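## Task

Push the probe into the cabinet through the cable entry labelled LO and release it so it stays there without support, with over half of its length inside the cabinet. It does not count if only the robot is holding it in place at the end. Open the gripper and move the arm away afterwards.

## Robot and tools

Robot: two 7-joint arms, left_arm and right_arm, each with a parallel two-finger gripper. The names are labels only; they do not match the left or right side of any image. The simulation keeps running while the operator thinks and writes, so reply time passes for the robot too.

Frame: one shared scene frame. Origin on the table top midway between the arms, +z up, +x out over the table, left_arm on the +y side. Positions are in metres, orientations are quaternions written w, x, y, z. Gripper axes: fingers point along the gripper's +z, and open and close along its y. end_effector_position is the point between the pads when closed; fingertips extend about 19 mm past it when closed, 6 mm when fully open. Closing pushes the tips roughly 13 mm further out, so keep that margin above surfaces. Reported hand positions can be off, more so at long reach.

The row (used by every motion call): always 18 numbers, one list covering both arms even if only one moves. Order: left_arm x, y, z, qw, qx, qy, qz, left gripper position, left gripper speed, then the same nine for right_arm. x, y, z and the quaternion are an absolute target pose of that gripper in the scene frame, not an offset. Gripper position is in [-1, 1]: +1 fully open (85 mm), 0 about 41 mm, about -0.8 pads touch, -1 closes until blocked (full grip, roughly 190 to 235 N per pad, set by the arm). Gripper speed is in [-1, 1]: about 20 mm/s at -1, 85 at 0, 150 at +1. To leave an arm or gripper unchanged, resend its last whole pose and its last two gripper numbers (a 0 there is a real command). Resend the same target quaternion each time to hold orientation, since the reported one drifts. Each control step the controller clips the target to within 70 mm and 16 degrees of the measured pose, favouring position over orientation.

Tools:
- execute_actions: {"actions": [...], "pictures": bool}. Empty list returns current state. One action {"rows": [[18 numbers], ...], "steps": n}: up to 15 rows and steps at 1/30 s each (default 15); each row is one step, last row repeated if rows run out. One wait {"steps": n} up to 300, counted from the last result including reply time. A call is refused, sending nothing, if a target lies more than 0.6 m from that arm's last reported position along any of its gripper axes.
- move: {"target": [18 numbers], "speed": m/s from 0.002 to 0.5, default 0.25; rotation capped at twice that in rad/s}. Straight-line paths for both grippers to the absolute poses, ending together, 0.5 to 10 s long (cut off at 10 s). Gripper numbers are sent at the start. No collision avoidance. Result adds a move: line with the ending (done, off_target, moving, held, fault) and limits (paced = target clipped; held = some steps blocked, after which the arm may jump faster than speed), plus each gripper's distance from its target.
- wait: {"seconds": 0 to 10}, lets time pass with no new command.
- zoom_image: {"camera": one of cam_high, cam_low, cam_left_wrist, cam_right_wrist, "region": [x0, y0, x1, y1] in pixels, top-left origin, at most 504 by 504}. All images are 896x504.
- finished_scene: {"scene": integer, the current scene's number}. Replying without any tool call ends everything.

Results: the state line gives each gripper's position and quaternion. position_measured_pct is about 50 - 50 x the finger position, 0 when fully open; stopping below about 90 short of the command means something is gripped or blocking, around 90 or more means pads closed on nothing or something very thin. Hand target lines show where the controller is currently driving each gripper. pose unreachable and HELD mark steps where the clearance check altered or blocked the command. Joint torques are offset, scaled and noisy. MOTOR HOT appears from 60 °C; at 75 °C the arm goes weak and sinks (OVER-TEMPERATURE FAULT). TORQUE FAULT: a joint hitting its load limit (49.6 N m for waist, shoulder, upper arm roll, elbow; 31.2 N m for forearm roll, wrist pitch, wrist roll; held weight counts) freezes that arm 10 s.

Gripping: open wider than the object, then close to -1 and keep sending -1. For a gentle hold close to just under the object's width. Release by sending a width larger than the object. Fingers re-close by themselves if the object slips or is lost.

Suggested order: look and zoom to find the probe and the labelled entry, grasp the probe, lift, align it with the entry, slide it in past its midpoint, open, confirm it stays, retract, then call finished_scene.

Avoid: anything leaving the table (immediate failure), arms hitting or pressing each other, dropping or slamming the probe, fast moves into contact or targets far beyond a contact (they press hard), and long holds that heat motors. Occasional external tugs may disturb the held probe. Faster, smoother, lower-effort work is better.

Each tool is called after "Emit:" by a JSON object that holds its "op" and its "data", one argument or row to a line.

## Session

Emit:
{"op": "execute_actions", "data": {
  "actions": []
}}

Scene clock: 0.00 s of 5060.00 s.
left_arm: end_effector_position=(+0.4444, +0.2671, +0.1858) position_measured_pct=0.0 end_effector_quat_wxyz=(-0.004, +0.925, -0.247, +0.290) | right_arm: end_effector_position=(+0.4149, -0.2872, +0.2933) position_measured_pct=0.0 end_effector_quat_wxyz=(+0.431, +0.203, +0.878, -0.053)
Joint positions: left_arm=[ 0.731  0.283 -0.424  2.202  0.988  0.161  3.461] | right_arm=[-1.118  0.064 -0.129  2.273  1.108  1.069 -0.715]
Joint velocities: left_arm=[-0.001  0.    -0.     0.     0.    -0.     0.   ] | right_arm=[-0.001 -0.    -0.001 -0.001  0.001  0.001 -0.001]
Joint torques (N m, as the joint torque sensors report them, + toward a larger angle): no reading
Motor temperatures (°C, as the motors report them): left_arm=[30 26 25 31 31 34 46] | right_arm=[30 29 26 31 37 43 38]
Hand target (left_arm): +0.444, +0.267, +0.186; -0.004, +0.925, -0.247, +0.290
Hand target (right_arm): +0.415, -0.287, +0.293; +0.431, +0.203, +0.878, -0.053

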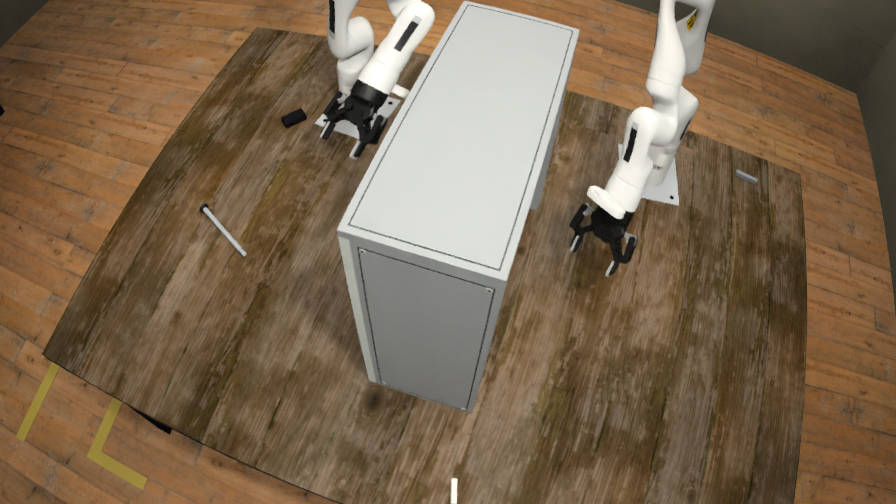

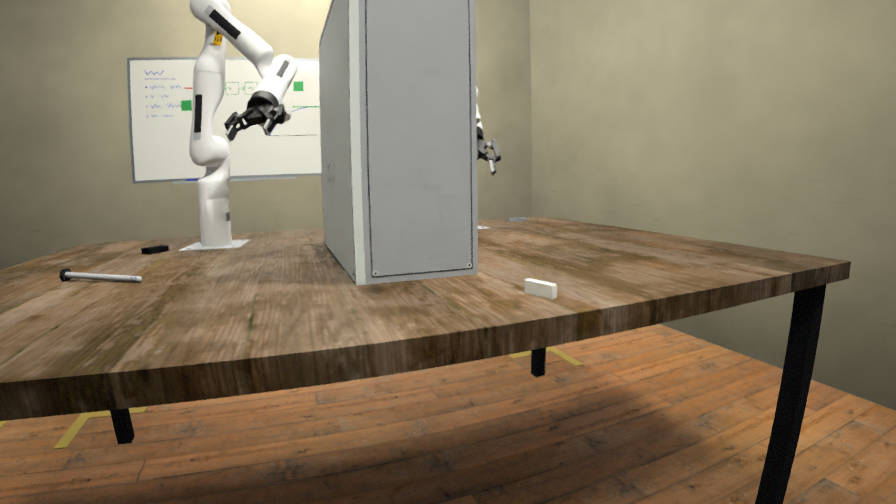

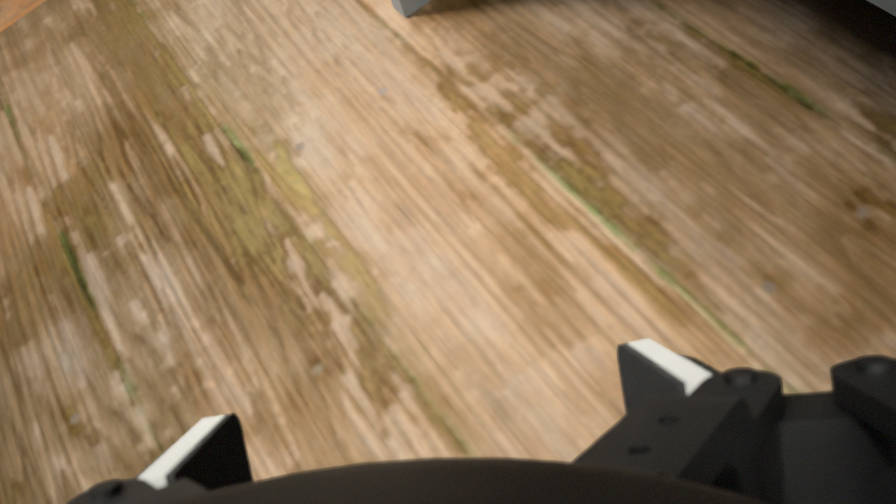

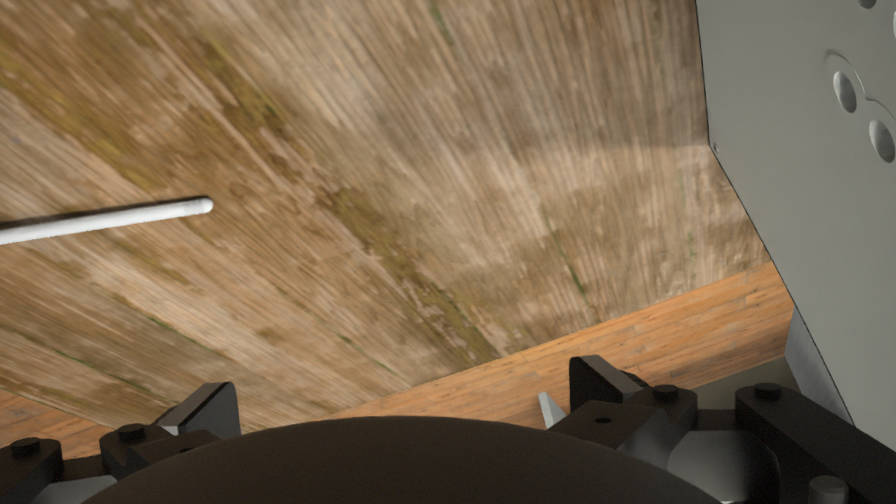

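Emit:
{"op": "move", "data": {
  "target": [0.48,0.36,0.22,0.5,0.5,-0.5,0.5,1,0,0.48,-0.36,0.3,0.5,-0.5,0.5,0.5,1,0]
}}

Scene clock: 5.27 s of 5060.00 s.
left_arm: end_effector_position=(+0.4794, +0.3595, +0.2196) position_measured_pct=0.0 end_effector_quat_wxyz=(+0.501, +0.501, -0.500, +0.499) | right_arm: end_effector_position=(+0.4782, -0.3598, +0.2999) position_measured_pct=0.0 end_effector_quat_wxyz=(-0.500, +0.502, -0.500, -0.499)
Joint positions: left_arm=[-0.394  1.102 -0.004  1.417  1.117  1.879  2.123] | right_arm=[-2.05  -1.758  1.247  1.718  3.452 -1.153 -0.376]
Joint velocities: left_arm=[-0.     0.007 -0.001 -0.002  0.    -0.     0.001] | right_arm=[-0.011 -0.002  0.004 -0.004 -0.003 -0.001  0.003]
Joint torques (N m, as the joint torque sensors report them, + toward a larger angle): left_arm=[  0.96 -21.27   2.89  -3.91   1.17   2.56  -0.16] | right_arm=[ 0.32 16.4  -8.96  0.92 -2.5   0.96  0.06]
Motor temperatures (°C, as the motors report them): left_arm=[30 26 25 31 31 34 46] | right_arm=[30 29 26 31 37 43 38]
Hand target (left_arm): +0.479, +0.360, +0.219; +0.501, +0.501, -0.500, +0.499
Hand target (right_arm): +0.478, -0.359, +0.300; +0.499, -0.502, +0.499, +0.499
Off the commanded pose (left_arm): 0.001 m, 0 deg.
Off the commanded pose (right_arm): 0.002 m, 0 deg.
move: done; limits=paced

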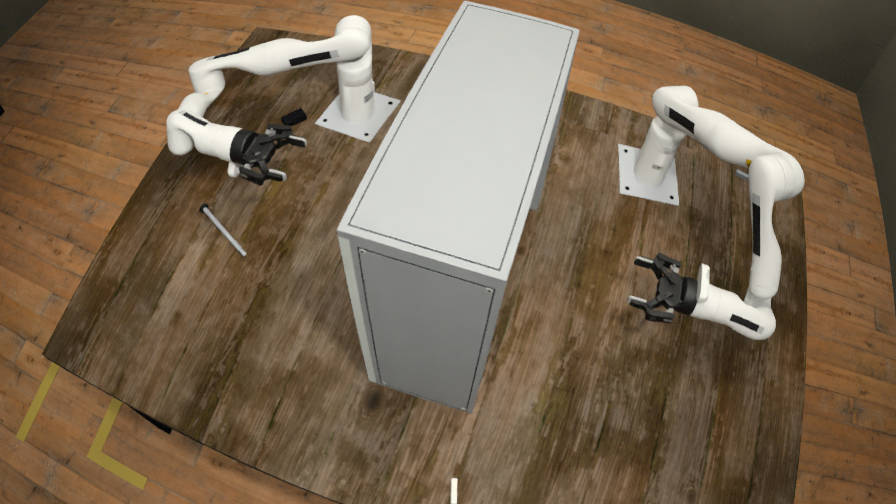

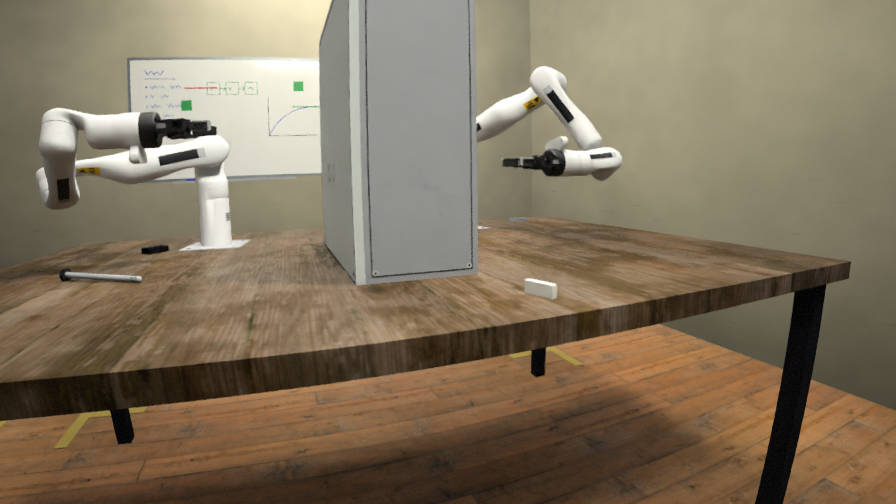

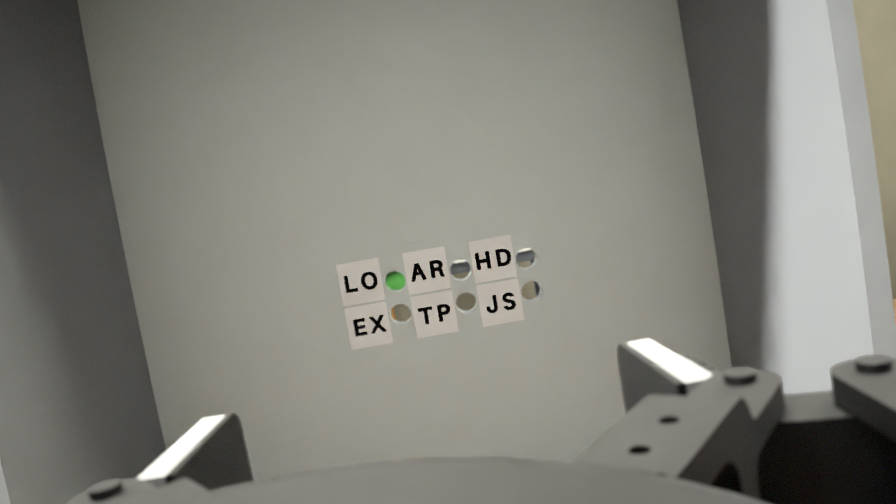

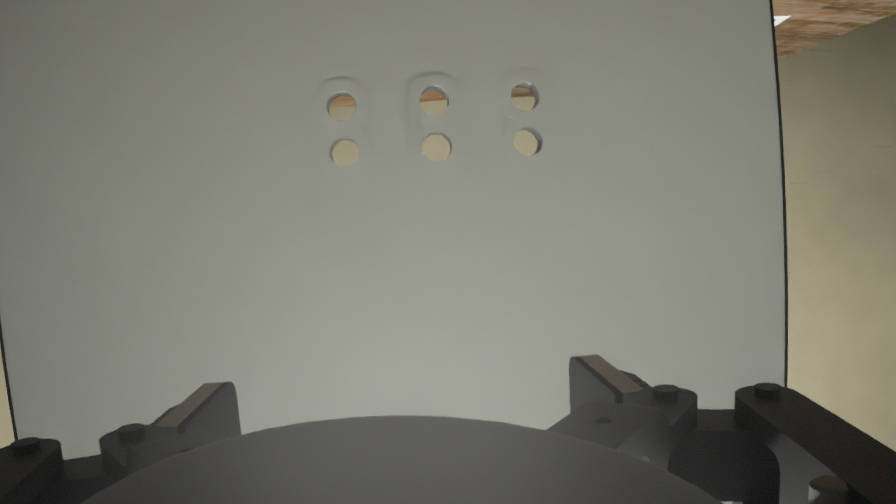

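Emit:
{"op": "move", "data": {
  "target": [0.479,0.36,0.219,0.5,0.5,-0.5,0.5,1,0,0.47,-0.56,0.22,0,0.866,0.5,0,1,0]
}}

Scene clock: 11.90 s of 5060.00 s.
left_arm: end_effector_position=(+0.4790, +0.3600, +0.2190) position_measured_pct=0.0 end_effector_quat_wxyz=(+0.500, +0.500, -0.500, +0.500) | right_arm: end_effector_position=(+0.4702, -0.5611, +0.2206) position_measured_pct=0.0 end_effector_quat_wxyz=(-0.001, +0.867, +0.499, -0.002)
Joint positions: left_arm=[-0.395  1.103 -0.004  1.418  1.117  1.879  2.119] | right_arm=[-2.122 -0.996  1.392  1.675  4.119 -1.667  2.003]
Joint velocities: left_arm=[ 0.    -0.    -0.    -0.    -0.    -0.     0.001] | right_arm=[ 0.011 -0.002  0.002  0.003  0.    -0.001 -0.001]
Joint torques (N m, as the joint torque sensors report them, + toward a larger angle): left_arm=[  0.57 -20.59   2.58  -3.75   1.15   2.47  -0.05] | right_arm=[ 0.65 16.   -7.07 -4.66 -0.11 -0.29 -0.06]
Motor temperatures (°C, as the motors report them): left_arm=[30 26 25 31 31 34 46] | right_arm=[30 29 26 31 37 43 38]
Hand target (left_arm): +0.479, +0.360, +0.219; +0.500, +0.500, -0.500, +0.500
Hand target (right_arm): +0.470, -0.562, +0.221; -0.001, +0.867, +0.499, -0.002
Off the commanded pose (left_arm): 0.000 m, 0 deg.
Off the commanded pose (right_arm): 0.001 m, 0 deg.
move: done

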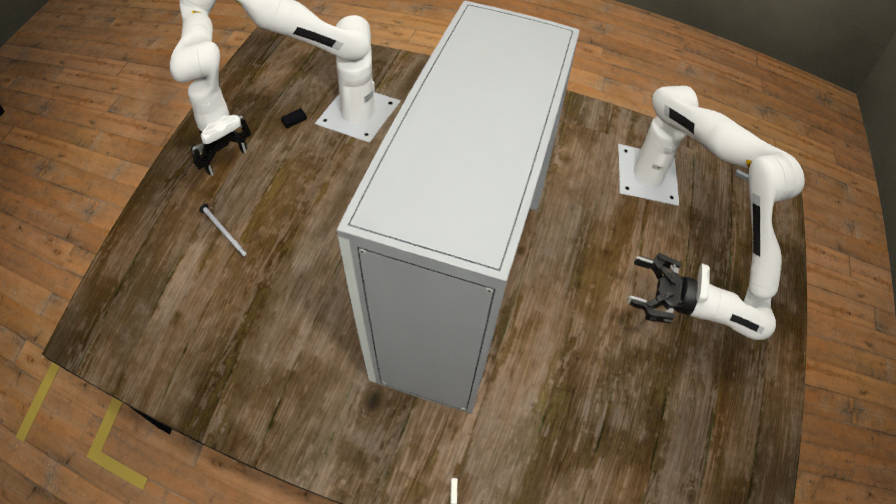

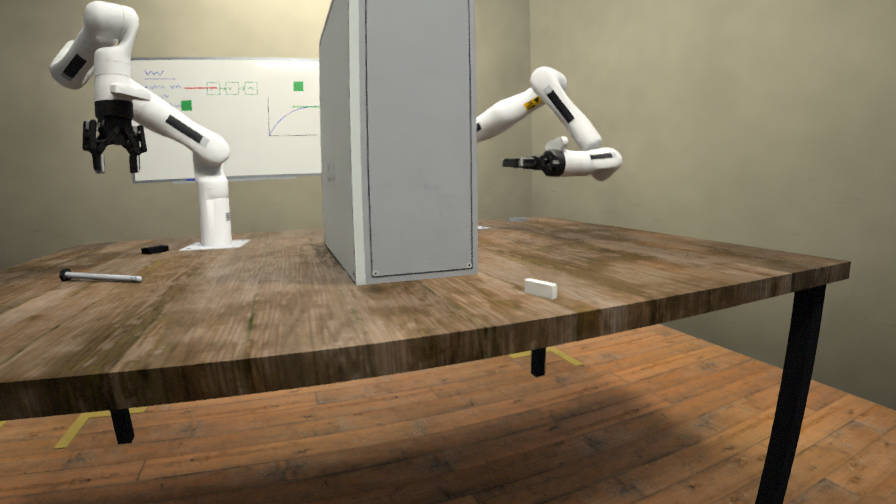

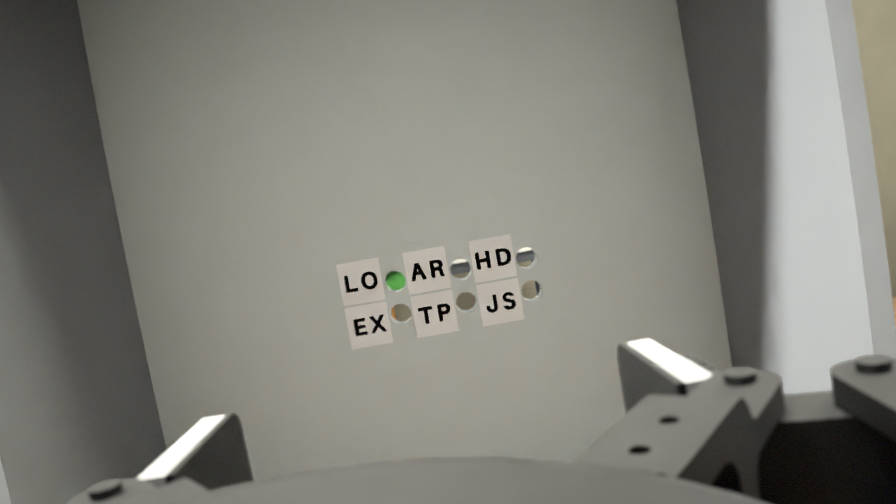

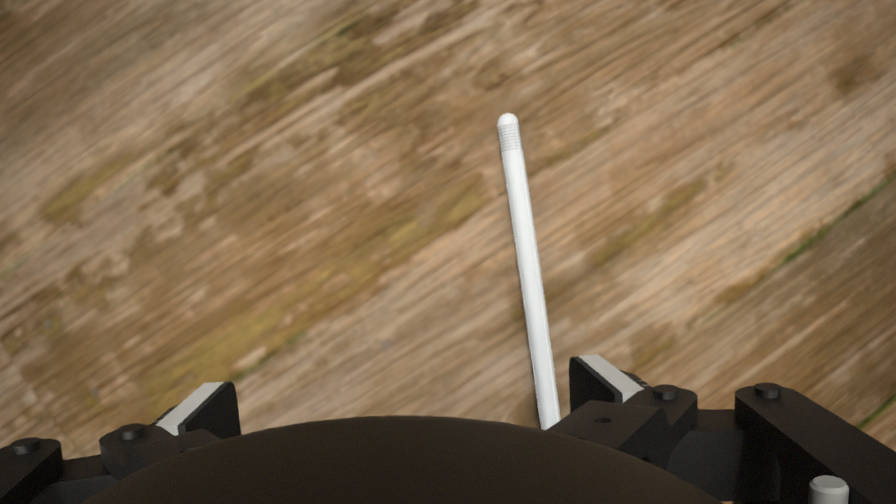

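Emit:
{"op": "move", "data": {
  "target": [0.479,0.36,0.219,0.5,0.5,-0.5,0.5,1,0,0.478,-0.715,0.11,-0.137,0.819,0.512,0.22,1,0]
}}

Scene clock: 14.20 s of 5060.00 s.
left_arm: end_effector_position=(+0.4790, +0.3600, +0.2190) position_measured_pct=0.0 end_effector_quat_wxyz=(+0.500, +0.500, -0.500, +0.500) | right_arm: end_effector_position=(+0.4774, -0.7141, +0.1102) position_measured_pct=0.0 end_effector_quat_wxyz=(-0.138, +0.819, +0.513, +0.220)
Joint positions: left_arm=[-0.395  1.103 -0.004  1.418  1.117  1.878  2.119] | right_arm=[-1.778 -1.483  1.356  1.413  4.177 -1.576  2.691]
Joint velocities: left_arm=[-0.    -0.001 -0.     0.    -0.    -0.001 -0.   ] | right_arm=[-0.001 -0.008  0.006 -0.004 -0.005  0.004  0.003]
Joint torques (N m, as the joint torque sensors report them, + toward a larger angle): left_arm=[  0.67 -20.61   2.61  -3.87   1.3    2.24   0.03] | right_arm=[ 0.44 20.79 -9.43  0.08 -1.25  0.39  0.03]
Motor temperatures (°C, as the motors report them): left_arm=[30 26 25 31 31 34 46] | right_arm=[30 29 26 31 37 43 38]
Hand target (left_arm): +0.479, +0.360, +0.219; +0.500, +0.500, -0.500, +0.500
Hand target (right_arm): +0.477, -0.714, +0.110; -0.138, +0.818, +0.512, +0.220
Off the commanded pose (left_arm): 0.000 m, 0 deg.
Off the commanded pose (right_arm): 0.001 m, 0 deg.
move: done

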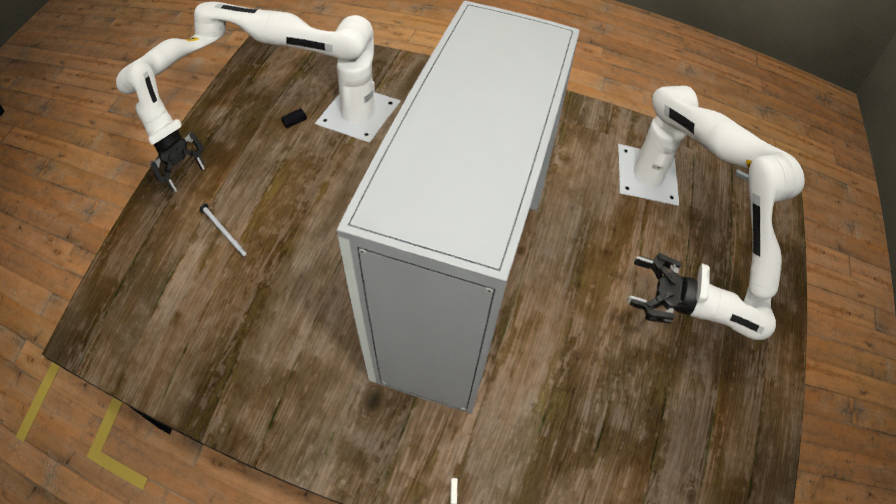

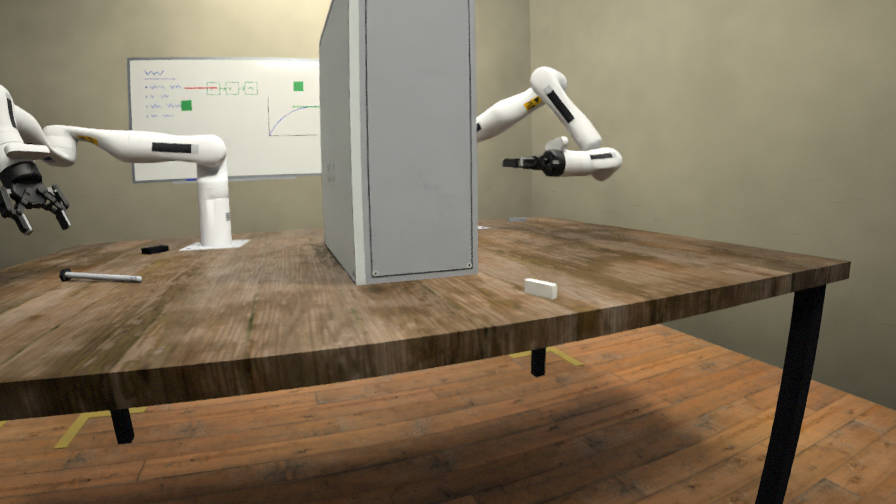

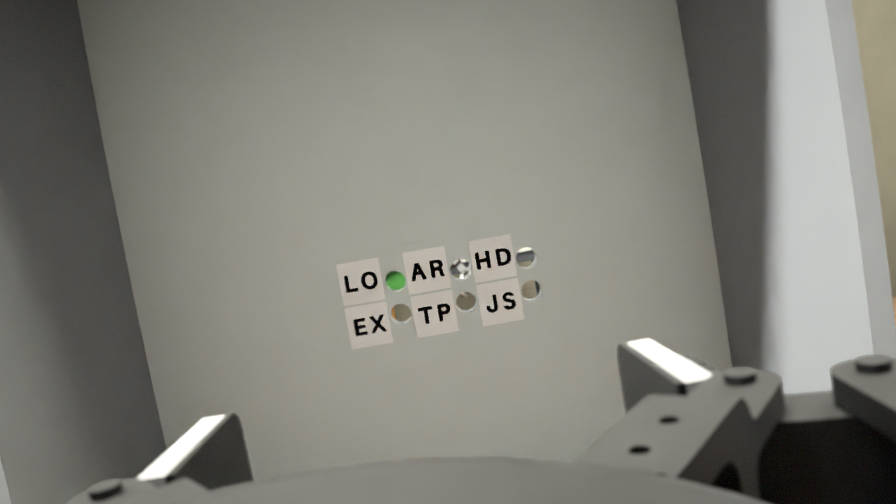

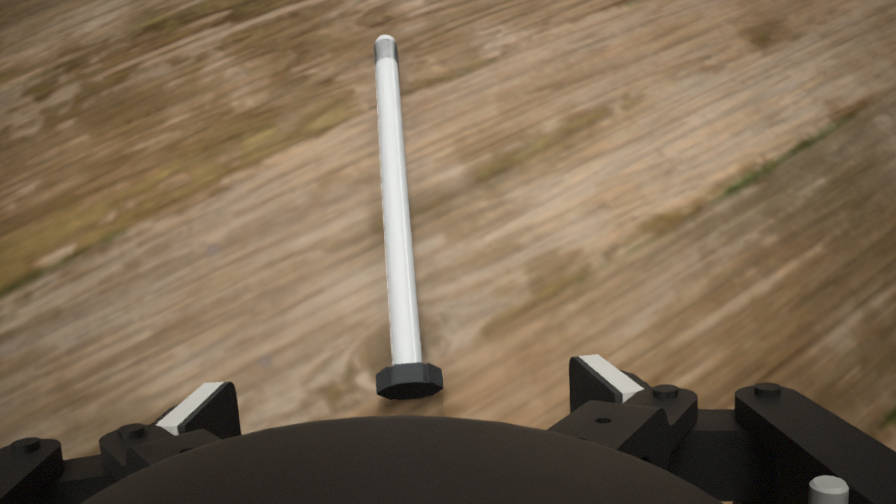

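Emit:
{"op": "move", "data": {
  "target": [0.479,0.36,0.219,0.5,0.5,-0.5,0.5,1,0,0.503,-0.666,0.028,-0.137,0.819,0.512,0.22,0,0],
  "speed": 0.12
}}

Emit:
{"op": "zoom_image", "data": {
  "camera": "cam_low",
  "region": [0,200,200,310]
}}

Scene clock: 15.80 s of 5060.00 s.
left_arm: end_effector_position=(+0.4790, +0.3600, +0.2190) position_measured_pct=0.0 end_effector_quat_wxyz=(+0.500, +0.500, -0.500, +0.500) | right_arm: end_effector_position=(+0.5031, -0.6662, +0.0282) position_measured_pct=49.6 end_effector_quat_wxyz=(-0.137, +0.819, +0.512, +0.220)
Joint positions: left_arm=[-0.395  1.103 -0.004  1.418  1.117  1.878  2.119] | right_arm=[-1.83  -1.602  1.446  1.527  4.302 -1.419  2.607]
Joint velocities: left_arm=[ 0.001  0.001 -0.     0.     0.    -0.002  0.001] | right_arm=[-0.001 -0.002  0.002 -0.    -0.002  0.002  0.001]
Joint torques (N m, as the joint torque sensors report them, + toward a larger angle): left_arm=[  0.47 -20.81   2.87  -4.05   1.23   2.44   0.11] | right_arm=[ 0.46 19.35 -9.21  0.74 -1.27  0.69  0.01]
Motor temperatures (°C, as the motors report them): left_arm=[30 26 25 31 31 34 46] | right_arm=[30 29 26 31 37 43 38]
Hand target (left_arm): +0.479, +0.360, +0.219; +0.500, +0.500, -0.500, +0.500
Hand target (right_arm): +0.503, -0.666, +0.028; -0.137, +0.819, +0.512, +0.220
Off the commanded pose (left_arm): 0.000 m, 0 deg.
Off the commanded pose (right_arm): 0.000 m, 0 deg.
move: done

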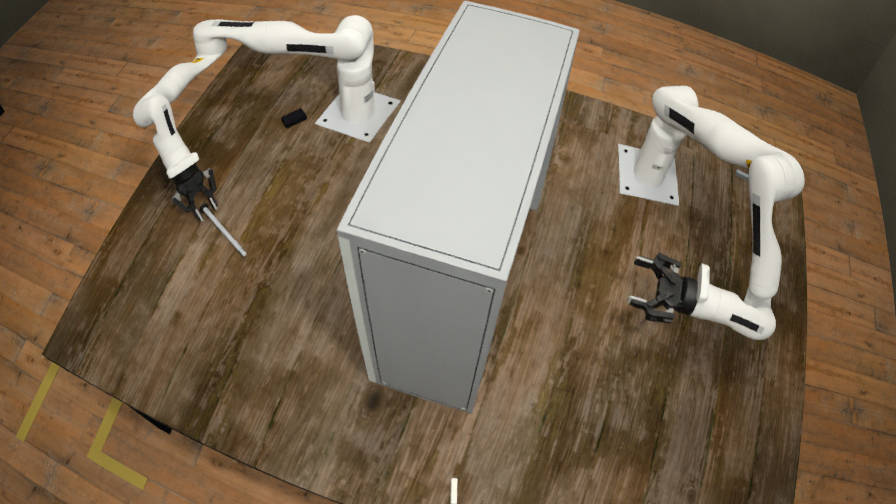

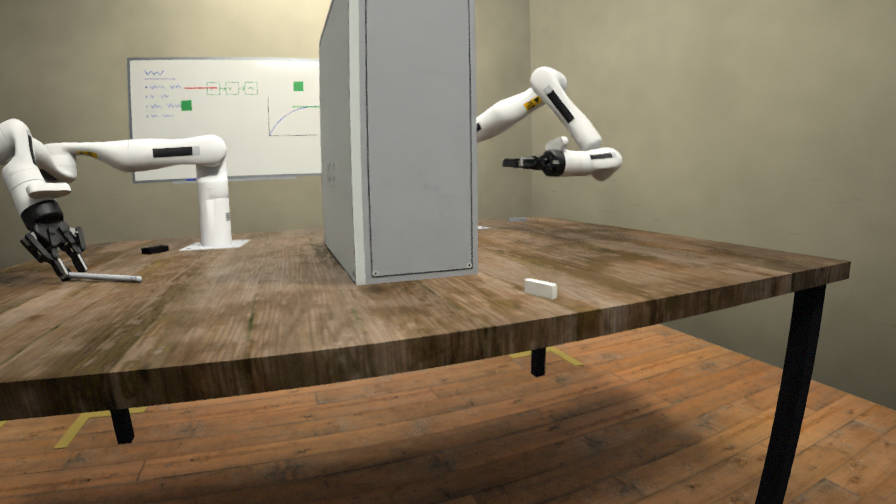

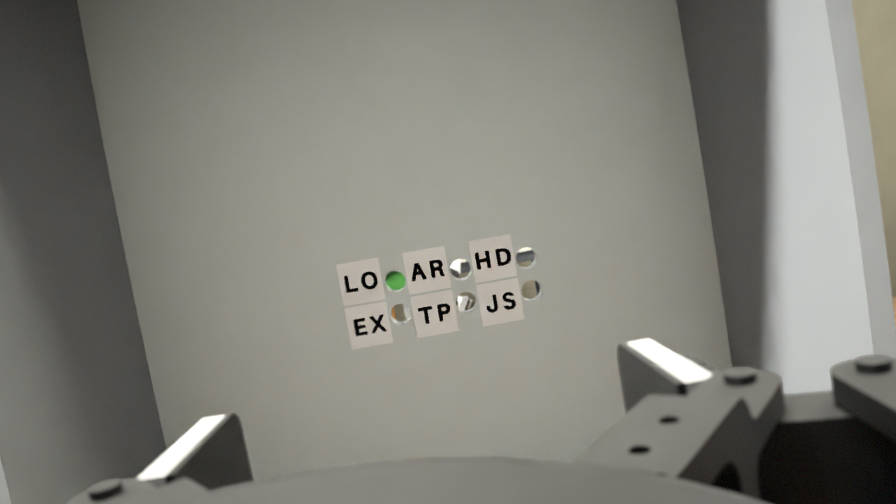

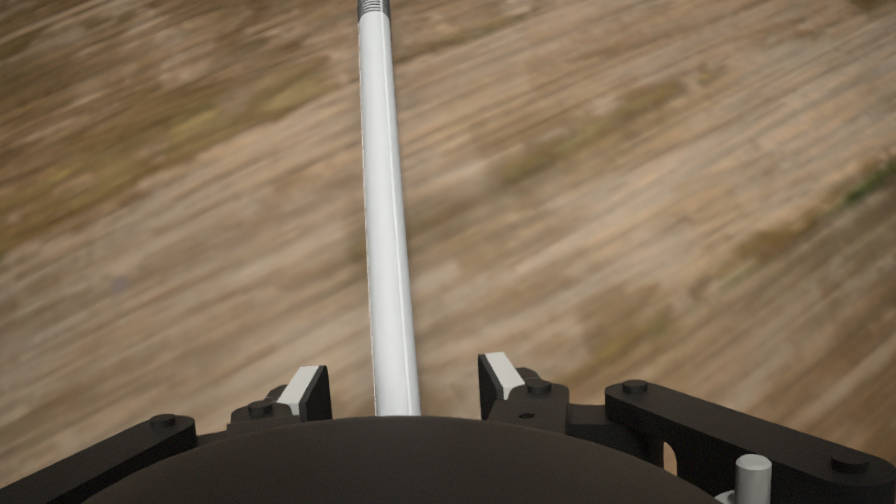

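Region (0, 200, 200, 310) of cam_low's 896x504 image, scaled by 2.520, with more detail than that image has; it fills the top 277 rows of this view, and the rest is white.

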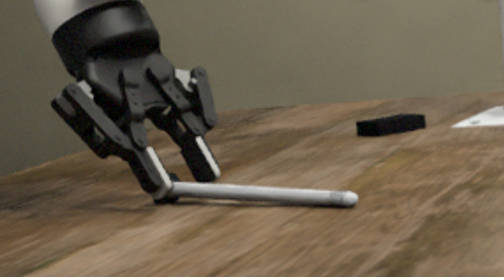

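Emit:
{"op": "move", "data": {
  "target": [0.479,0.36,0.219,0.5,0.5,-0.5,0.5,1,0,0.5145,-0.638,0.023,-0.159,0.809,0.505,0.255,0,0],
  "speed": 0.08
}}

Emit:
{"op": "move", "data": {
  "target": [0.479,0.36,0.219,0.5,0.5,-0.5,0.5,1,0,0.5145,-0.638,0.023,-0.159,0.809,0.505,0.255,-1,0]
}}

Emit:
{"op": "zoom_image", "data": {
  "camera": "cam_low",
  "region": [0,200,200,310]
}}

Scene clock: 17.23 s of 5060.00 s.
left_arm: end_effector_position=(+0.4790, +0.3600, +0.2190) position_measured_pct=0.0 end_effector_quat_wxyz=(+0.500, +0.500, -0.500, +0.500) | right_arm: end_effector_position=(+0.5146, -0.6381, +0.0231) position_measured_pct=49.6 end_effector_quat_wxyz=(-0.159, +0.809, +0.505, +0.255)
Joint positions: left_arm=[-0.395  1.103 -0.004  1.418  1.117  1.878  2.119] | right_arm=[-1.836 -1.656  1.435  1.546  4.285 -1.376  2.598]
Joint velocities: left_arm=[-0.    -0.     0.     0.     0.    -0.001  0.001] | right_arm=[ 0.001 -0.003  0.001  0.001 -0.002  0.001  0.001]
Joint torques (N m, as the joint torque sensors report them, + toward a larger angle): left_arm=[  1.36 -21.11   2.45  -3.64   1.36   2.17   0.17] | right_arm=[ 0.3  18.79 -9.49  1.15 -1.34  0.75  0.12]
Motor temperatures (°C, as the motors report them): left_arm=[30 26 25 31 31 34 46] | right_arm=[30 29 26 31 37 43 38]
Hand target (left_arm): +0.479, +0.360, +0.219; +0.500, +0.500, -0.500, +0.500
Hand target (right_arm): +0.515, -0.638, +0.023; -0.159, +0.809, +0.505, +0.255
Off the commanded pose (left_arm): 0.000 m, 0 deg.
Off the commanded pose (right_arm): 0.000 m, 0 deg.
move: done

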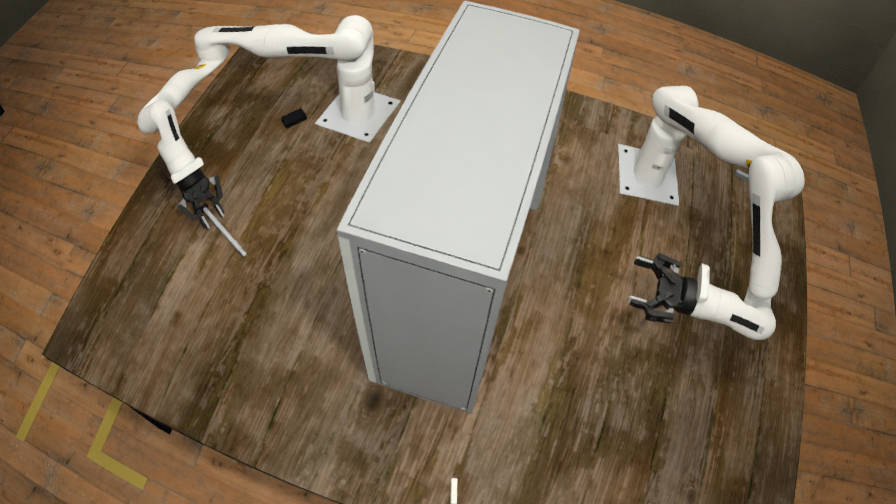

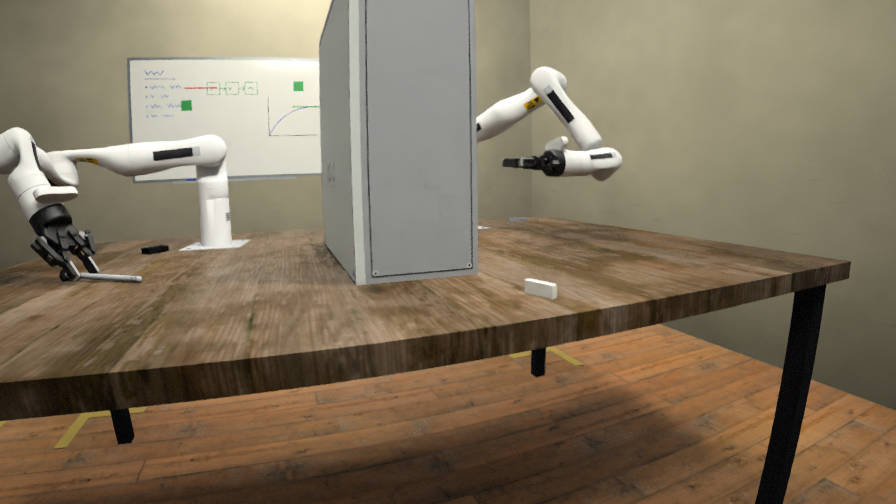

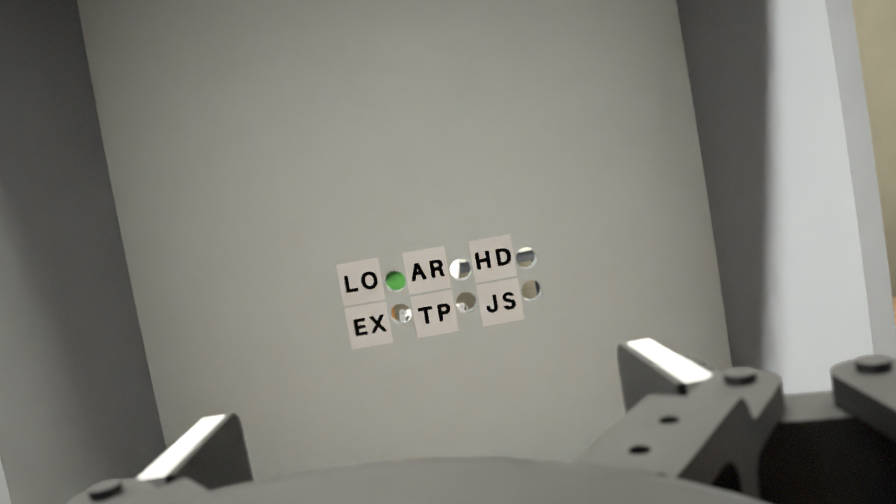

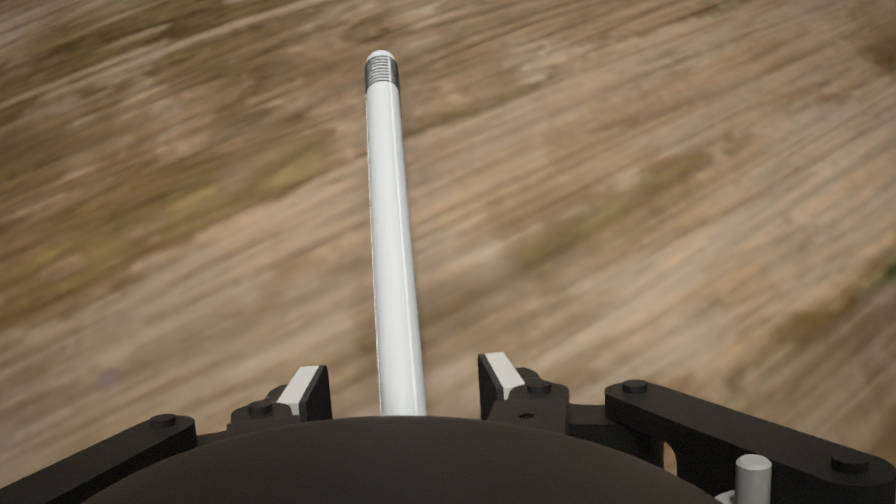

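Scene clock: 17.93 s of 5060.00 s.
left_arm: end_effector_position=(+0.4790, +0.3600, +0.2190) position_measured_pct=0.0 end_effector_quat_wxyz=(+0.500, +0.500, -0.500, +0.500) | right_arm: end_effector_position=(+0.5146, -0.6380, +0.0233) position_measured_pct=83.3 end_effector_quat_wxyz=(-0.159, +0.809, +0.505, +0.255)
Joint positions: left_arm=[-0.395  1.103 -0.004  1.418  1.117  1.878  2.119] | right_arm=[-1.836 -1.656  1.435  1.546  4.284 -1.376  2.598]
Joint velocities: left_arm=[ 0.001  0.    -0.     0.    -0.     0.001 -0.   ] | right_arm=[-0.001  0.001 -0.003  0.    -0.001 -0.    -0.   ]
Joint torques (N m, as the joint torque sensors report them, + toward a larger angle): left_arm=[  0.97 -20.8    2.6   -3.63   1.15   2.12   0.12] | right_arm=[ 0.07 18.94 -9.04  1.38 -1.16  0.62  0.16]
Motor temperatures (°C, as the motors report them): left_arm=[30 26 25 31 31 34 46] | right_arm=[30 29 26 31 37 43 38]
Hand target (left_arm): +0.479, +0.360, +0.219; +0.500, +0.500, -0.500, +0.500
Hand target (right_arm): +0.514, -0.638, +0.023; -0.159, +0.809, +0.505, +0.255
Off the commanded pose (left_arm): 0.000 m, 0 deg.
Off the commanded pose (right_arm): 0.000 m, 0 deg.
move: done

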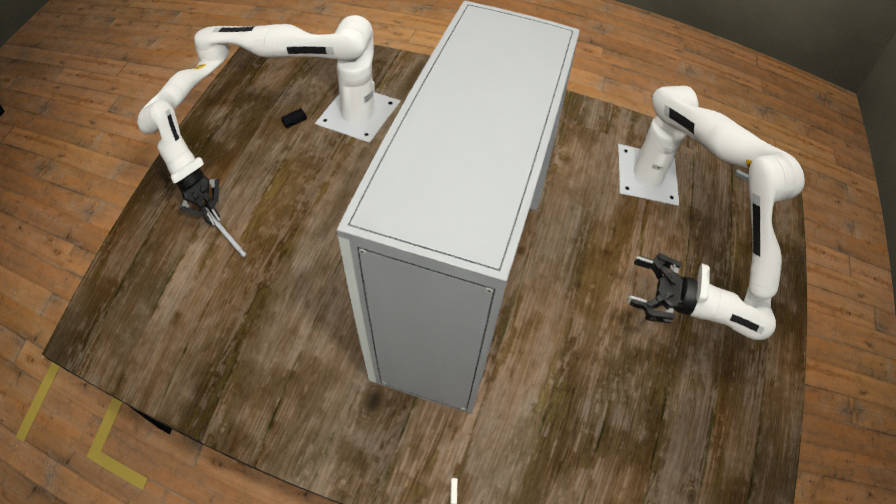

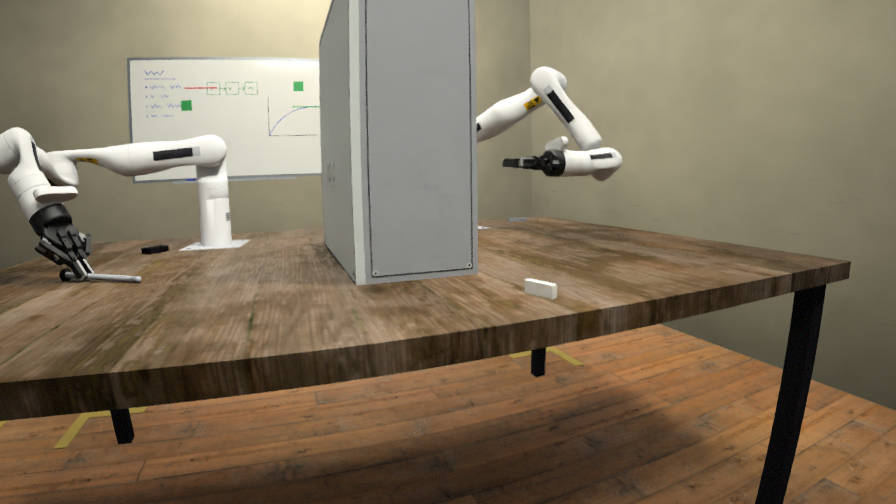

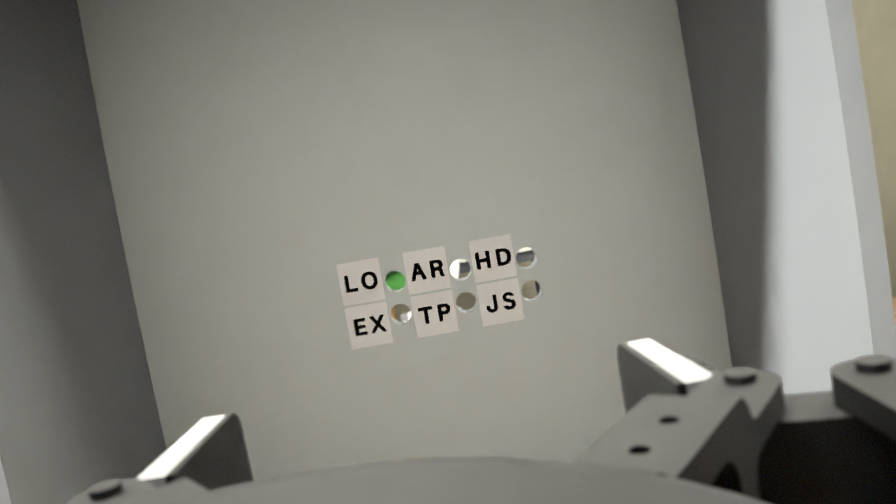

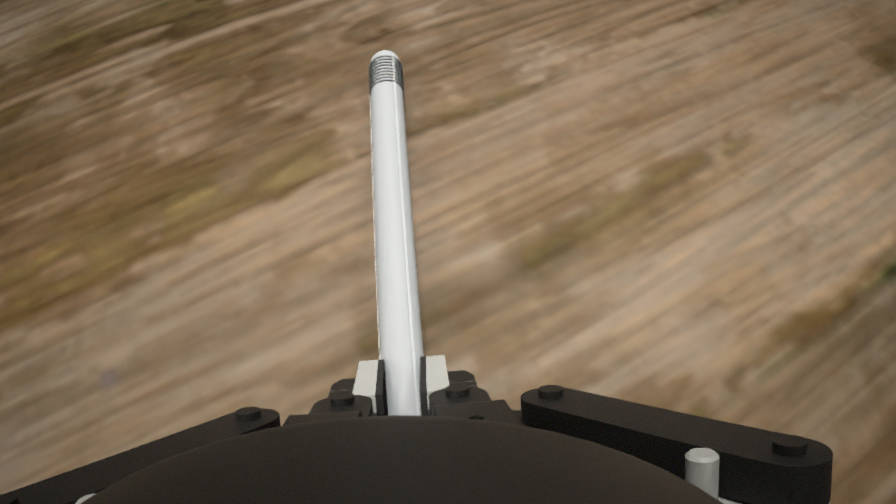

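Region (0, 200, 200, 310) of cam_low's 896x504 image, scaled by 2.520, with more detail than that image has; it fills the top 277 rows of this view, and the rest is white.

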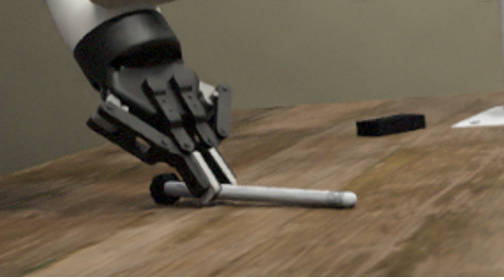

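Emit:
{"op": "move", "data": {
  "target": [0.515,0.25,0.155,0.5,0.5,-0.5,0.5,1,0,0.515,-0.30,0.22,-0.224,0.67,0.67,0.224,-1,0]
}}

Scene clock: 20.17 s of 5060.00 s.
left_arm: end_effector_position=(+0.5151, +0.2501, +0.1551) position_measured_pct=0.0 end_effector_quat_wxyz=(+0.500, +0.500, -0.500, +0.500) | right_arm: end_effector_position=(+0.5162, -0.3016, +0.2193) position_measured_pct=83.3 end_effector_quat_wxyz=(-0.223, +0.671, +0.670, +0.225)
Joint positions: left_arm=[-0.221  1.223  0.055  1.41   1.242  1.695  2.068] | right_arm=[-2.391 -1.326  1.227  1.689  4.028 -1.354  2.22 ]
Joint velocities: left_arm=[ 0.002  0.002  0.001 -0.    -0.     0.001 -0.   ] | right_arm=[-0.012  0.006 -0.001 -0.001  0.001  0.001  0.   ]
Joint torques (N m, as the joint torque sensors report them, + toward a larger angle): left_arm=[  0.41 -21.39   3.36  -3.48   1.03   2.07  -0.1 ] | right_arm=[ 0.64 16.63 -9.3  -3.05 -1.12  1.53  0.  ]
Motor temperatures (°C, as the motors report them): left_arm=[30 26 25 31 31 34 46] | right_arm=[30 29 26 31 37 43 38]
Hand target (left_arm): +0.515, +0.250, +0.155; +0.500, +0.500, -0.500, +0.500
Hand target (right_arm): +0.516, -0.301, +0.219; -0.223, +0.671, +0.671, +0.224
Off the commanded pose (left_arm): 0.000 m, 0 deg.
Off the commanded pose (right_arm): 0.002 m, 0 deg.
move: done

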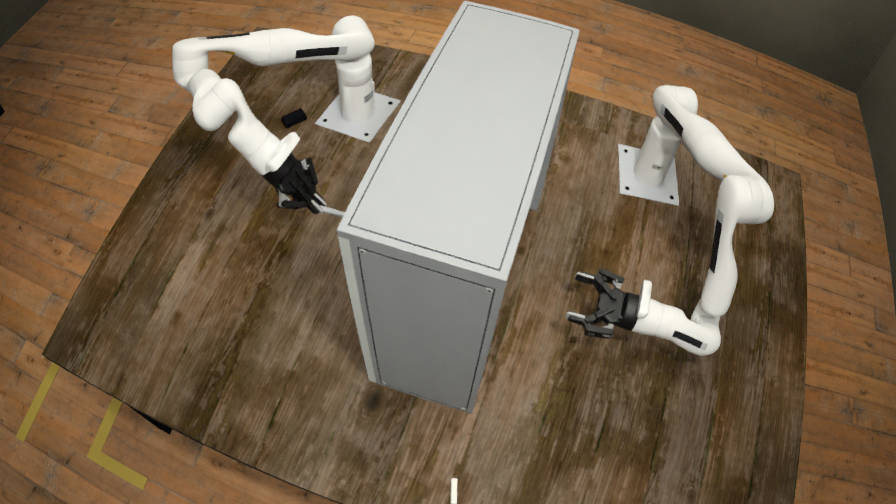

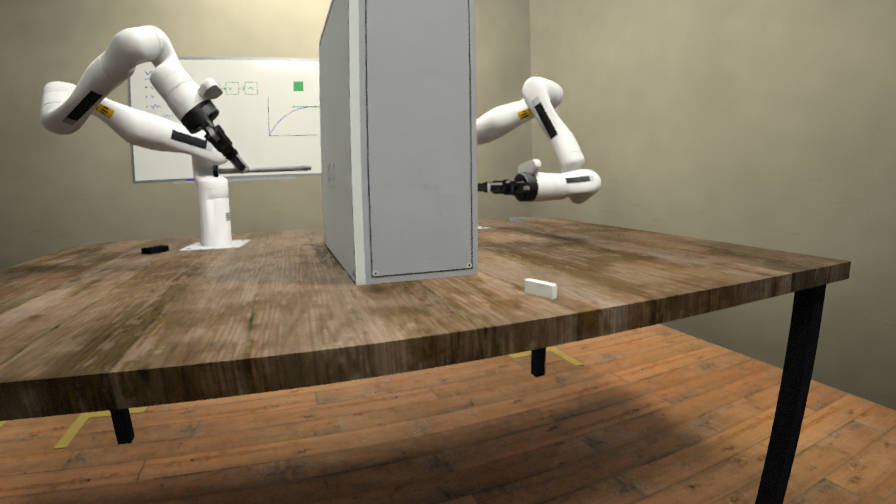

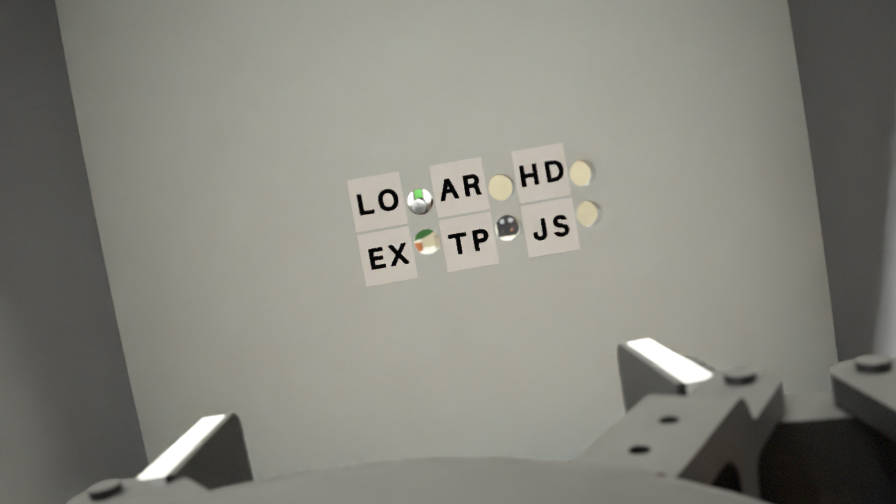

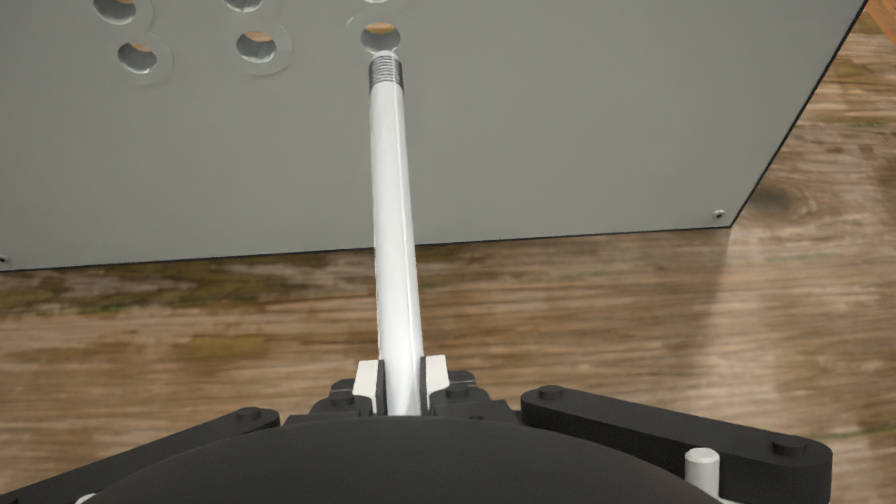

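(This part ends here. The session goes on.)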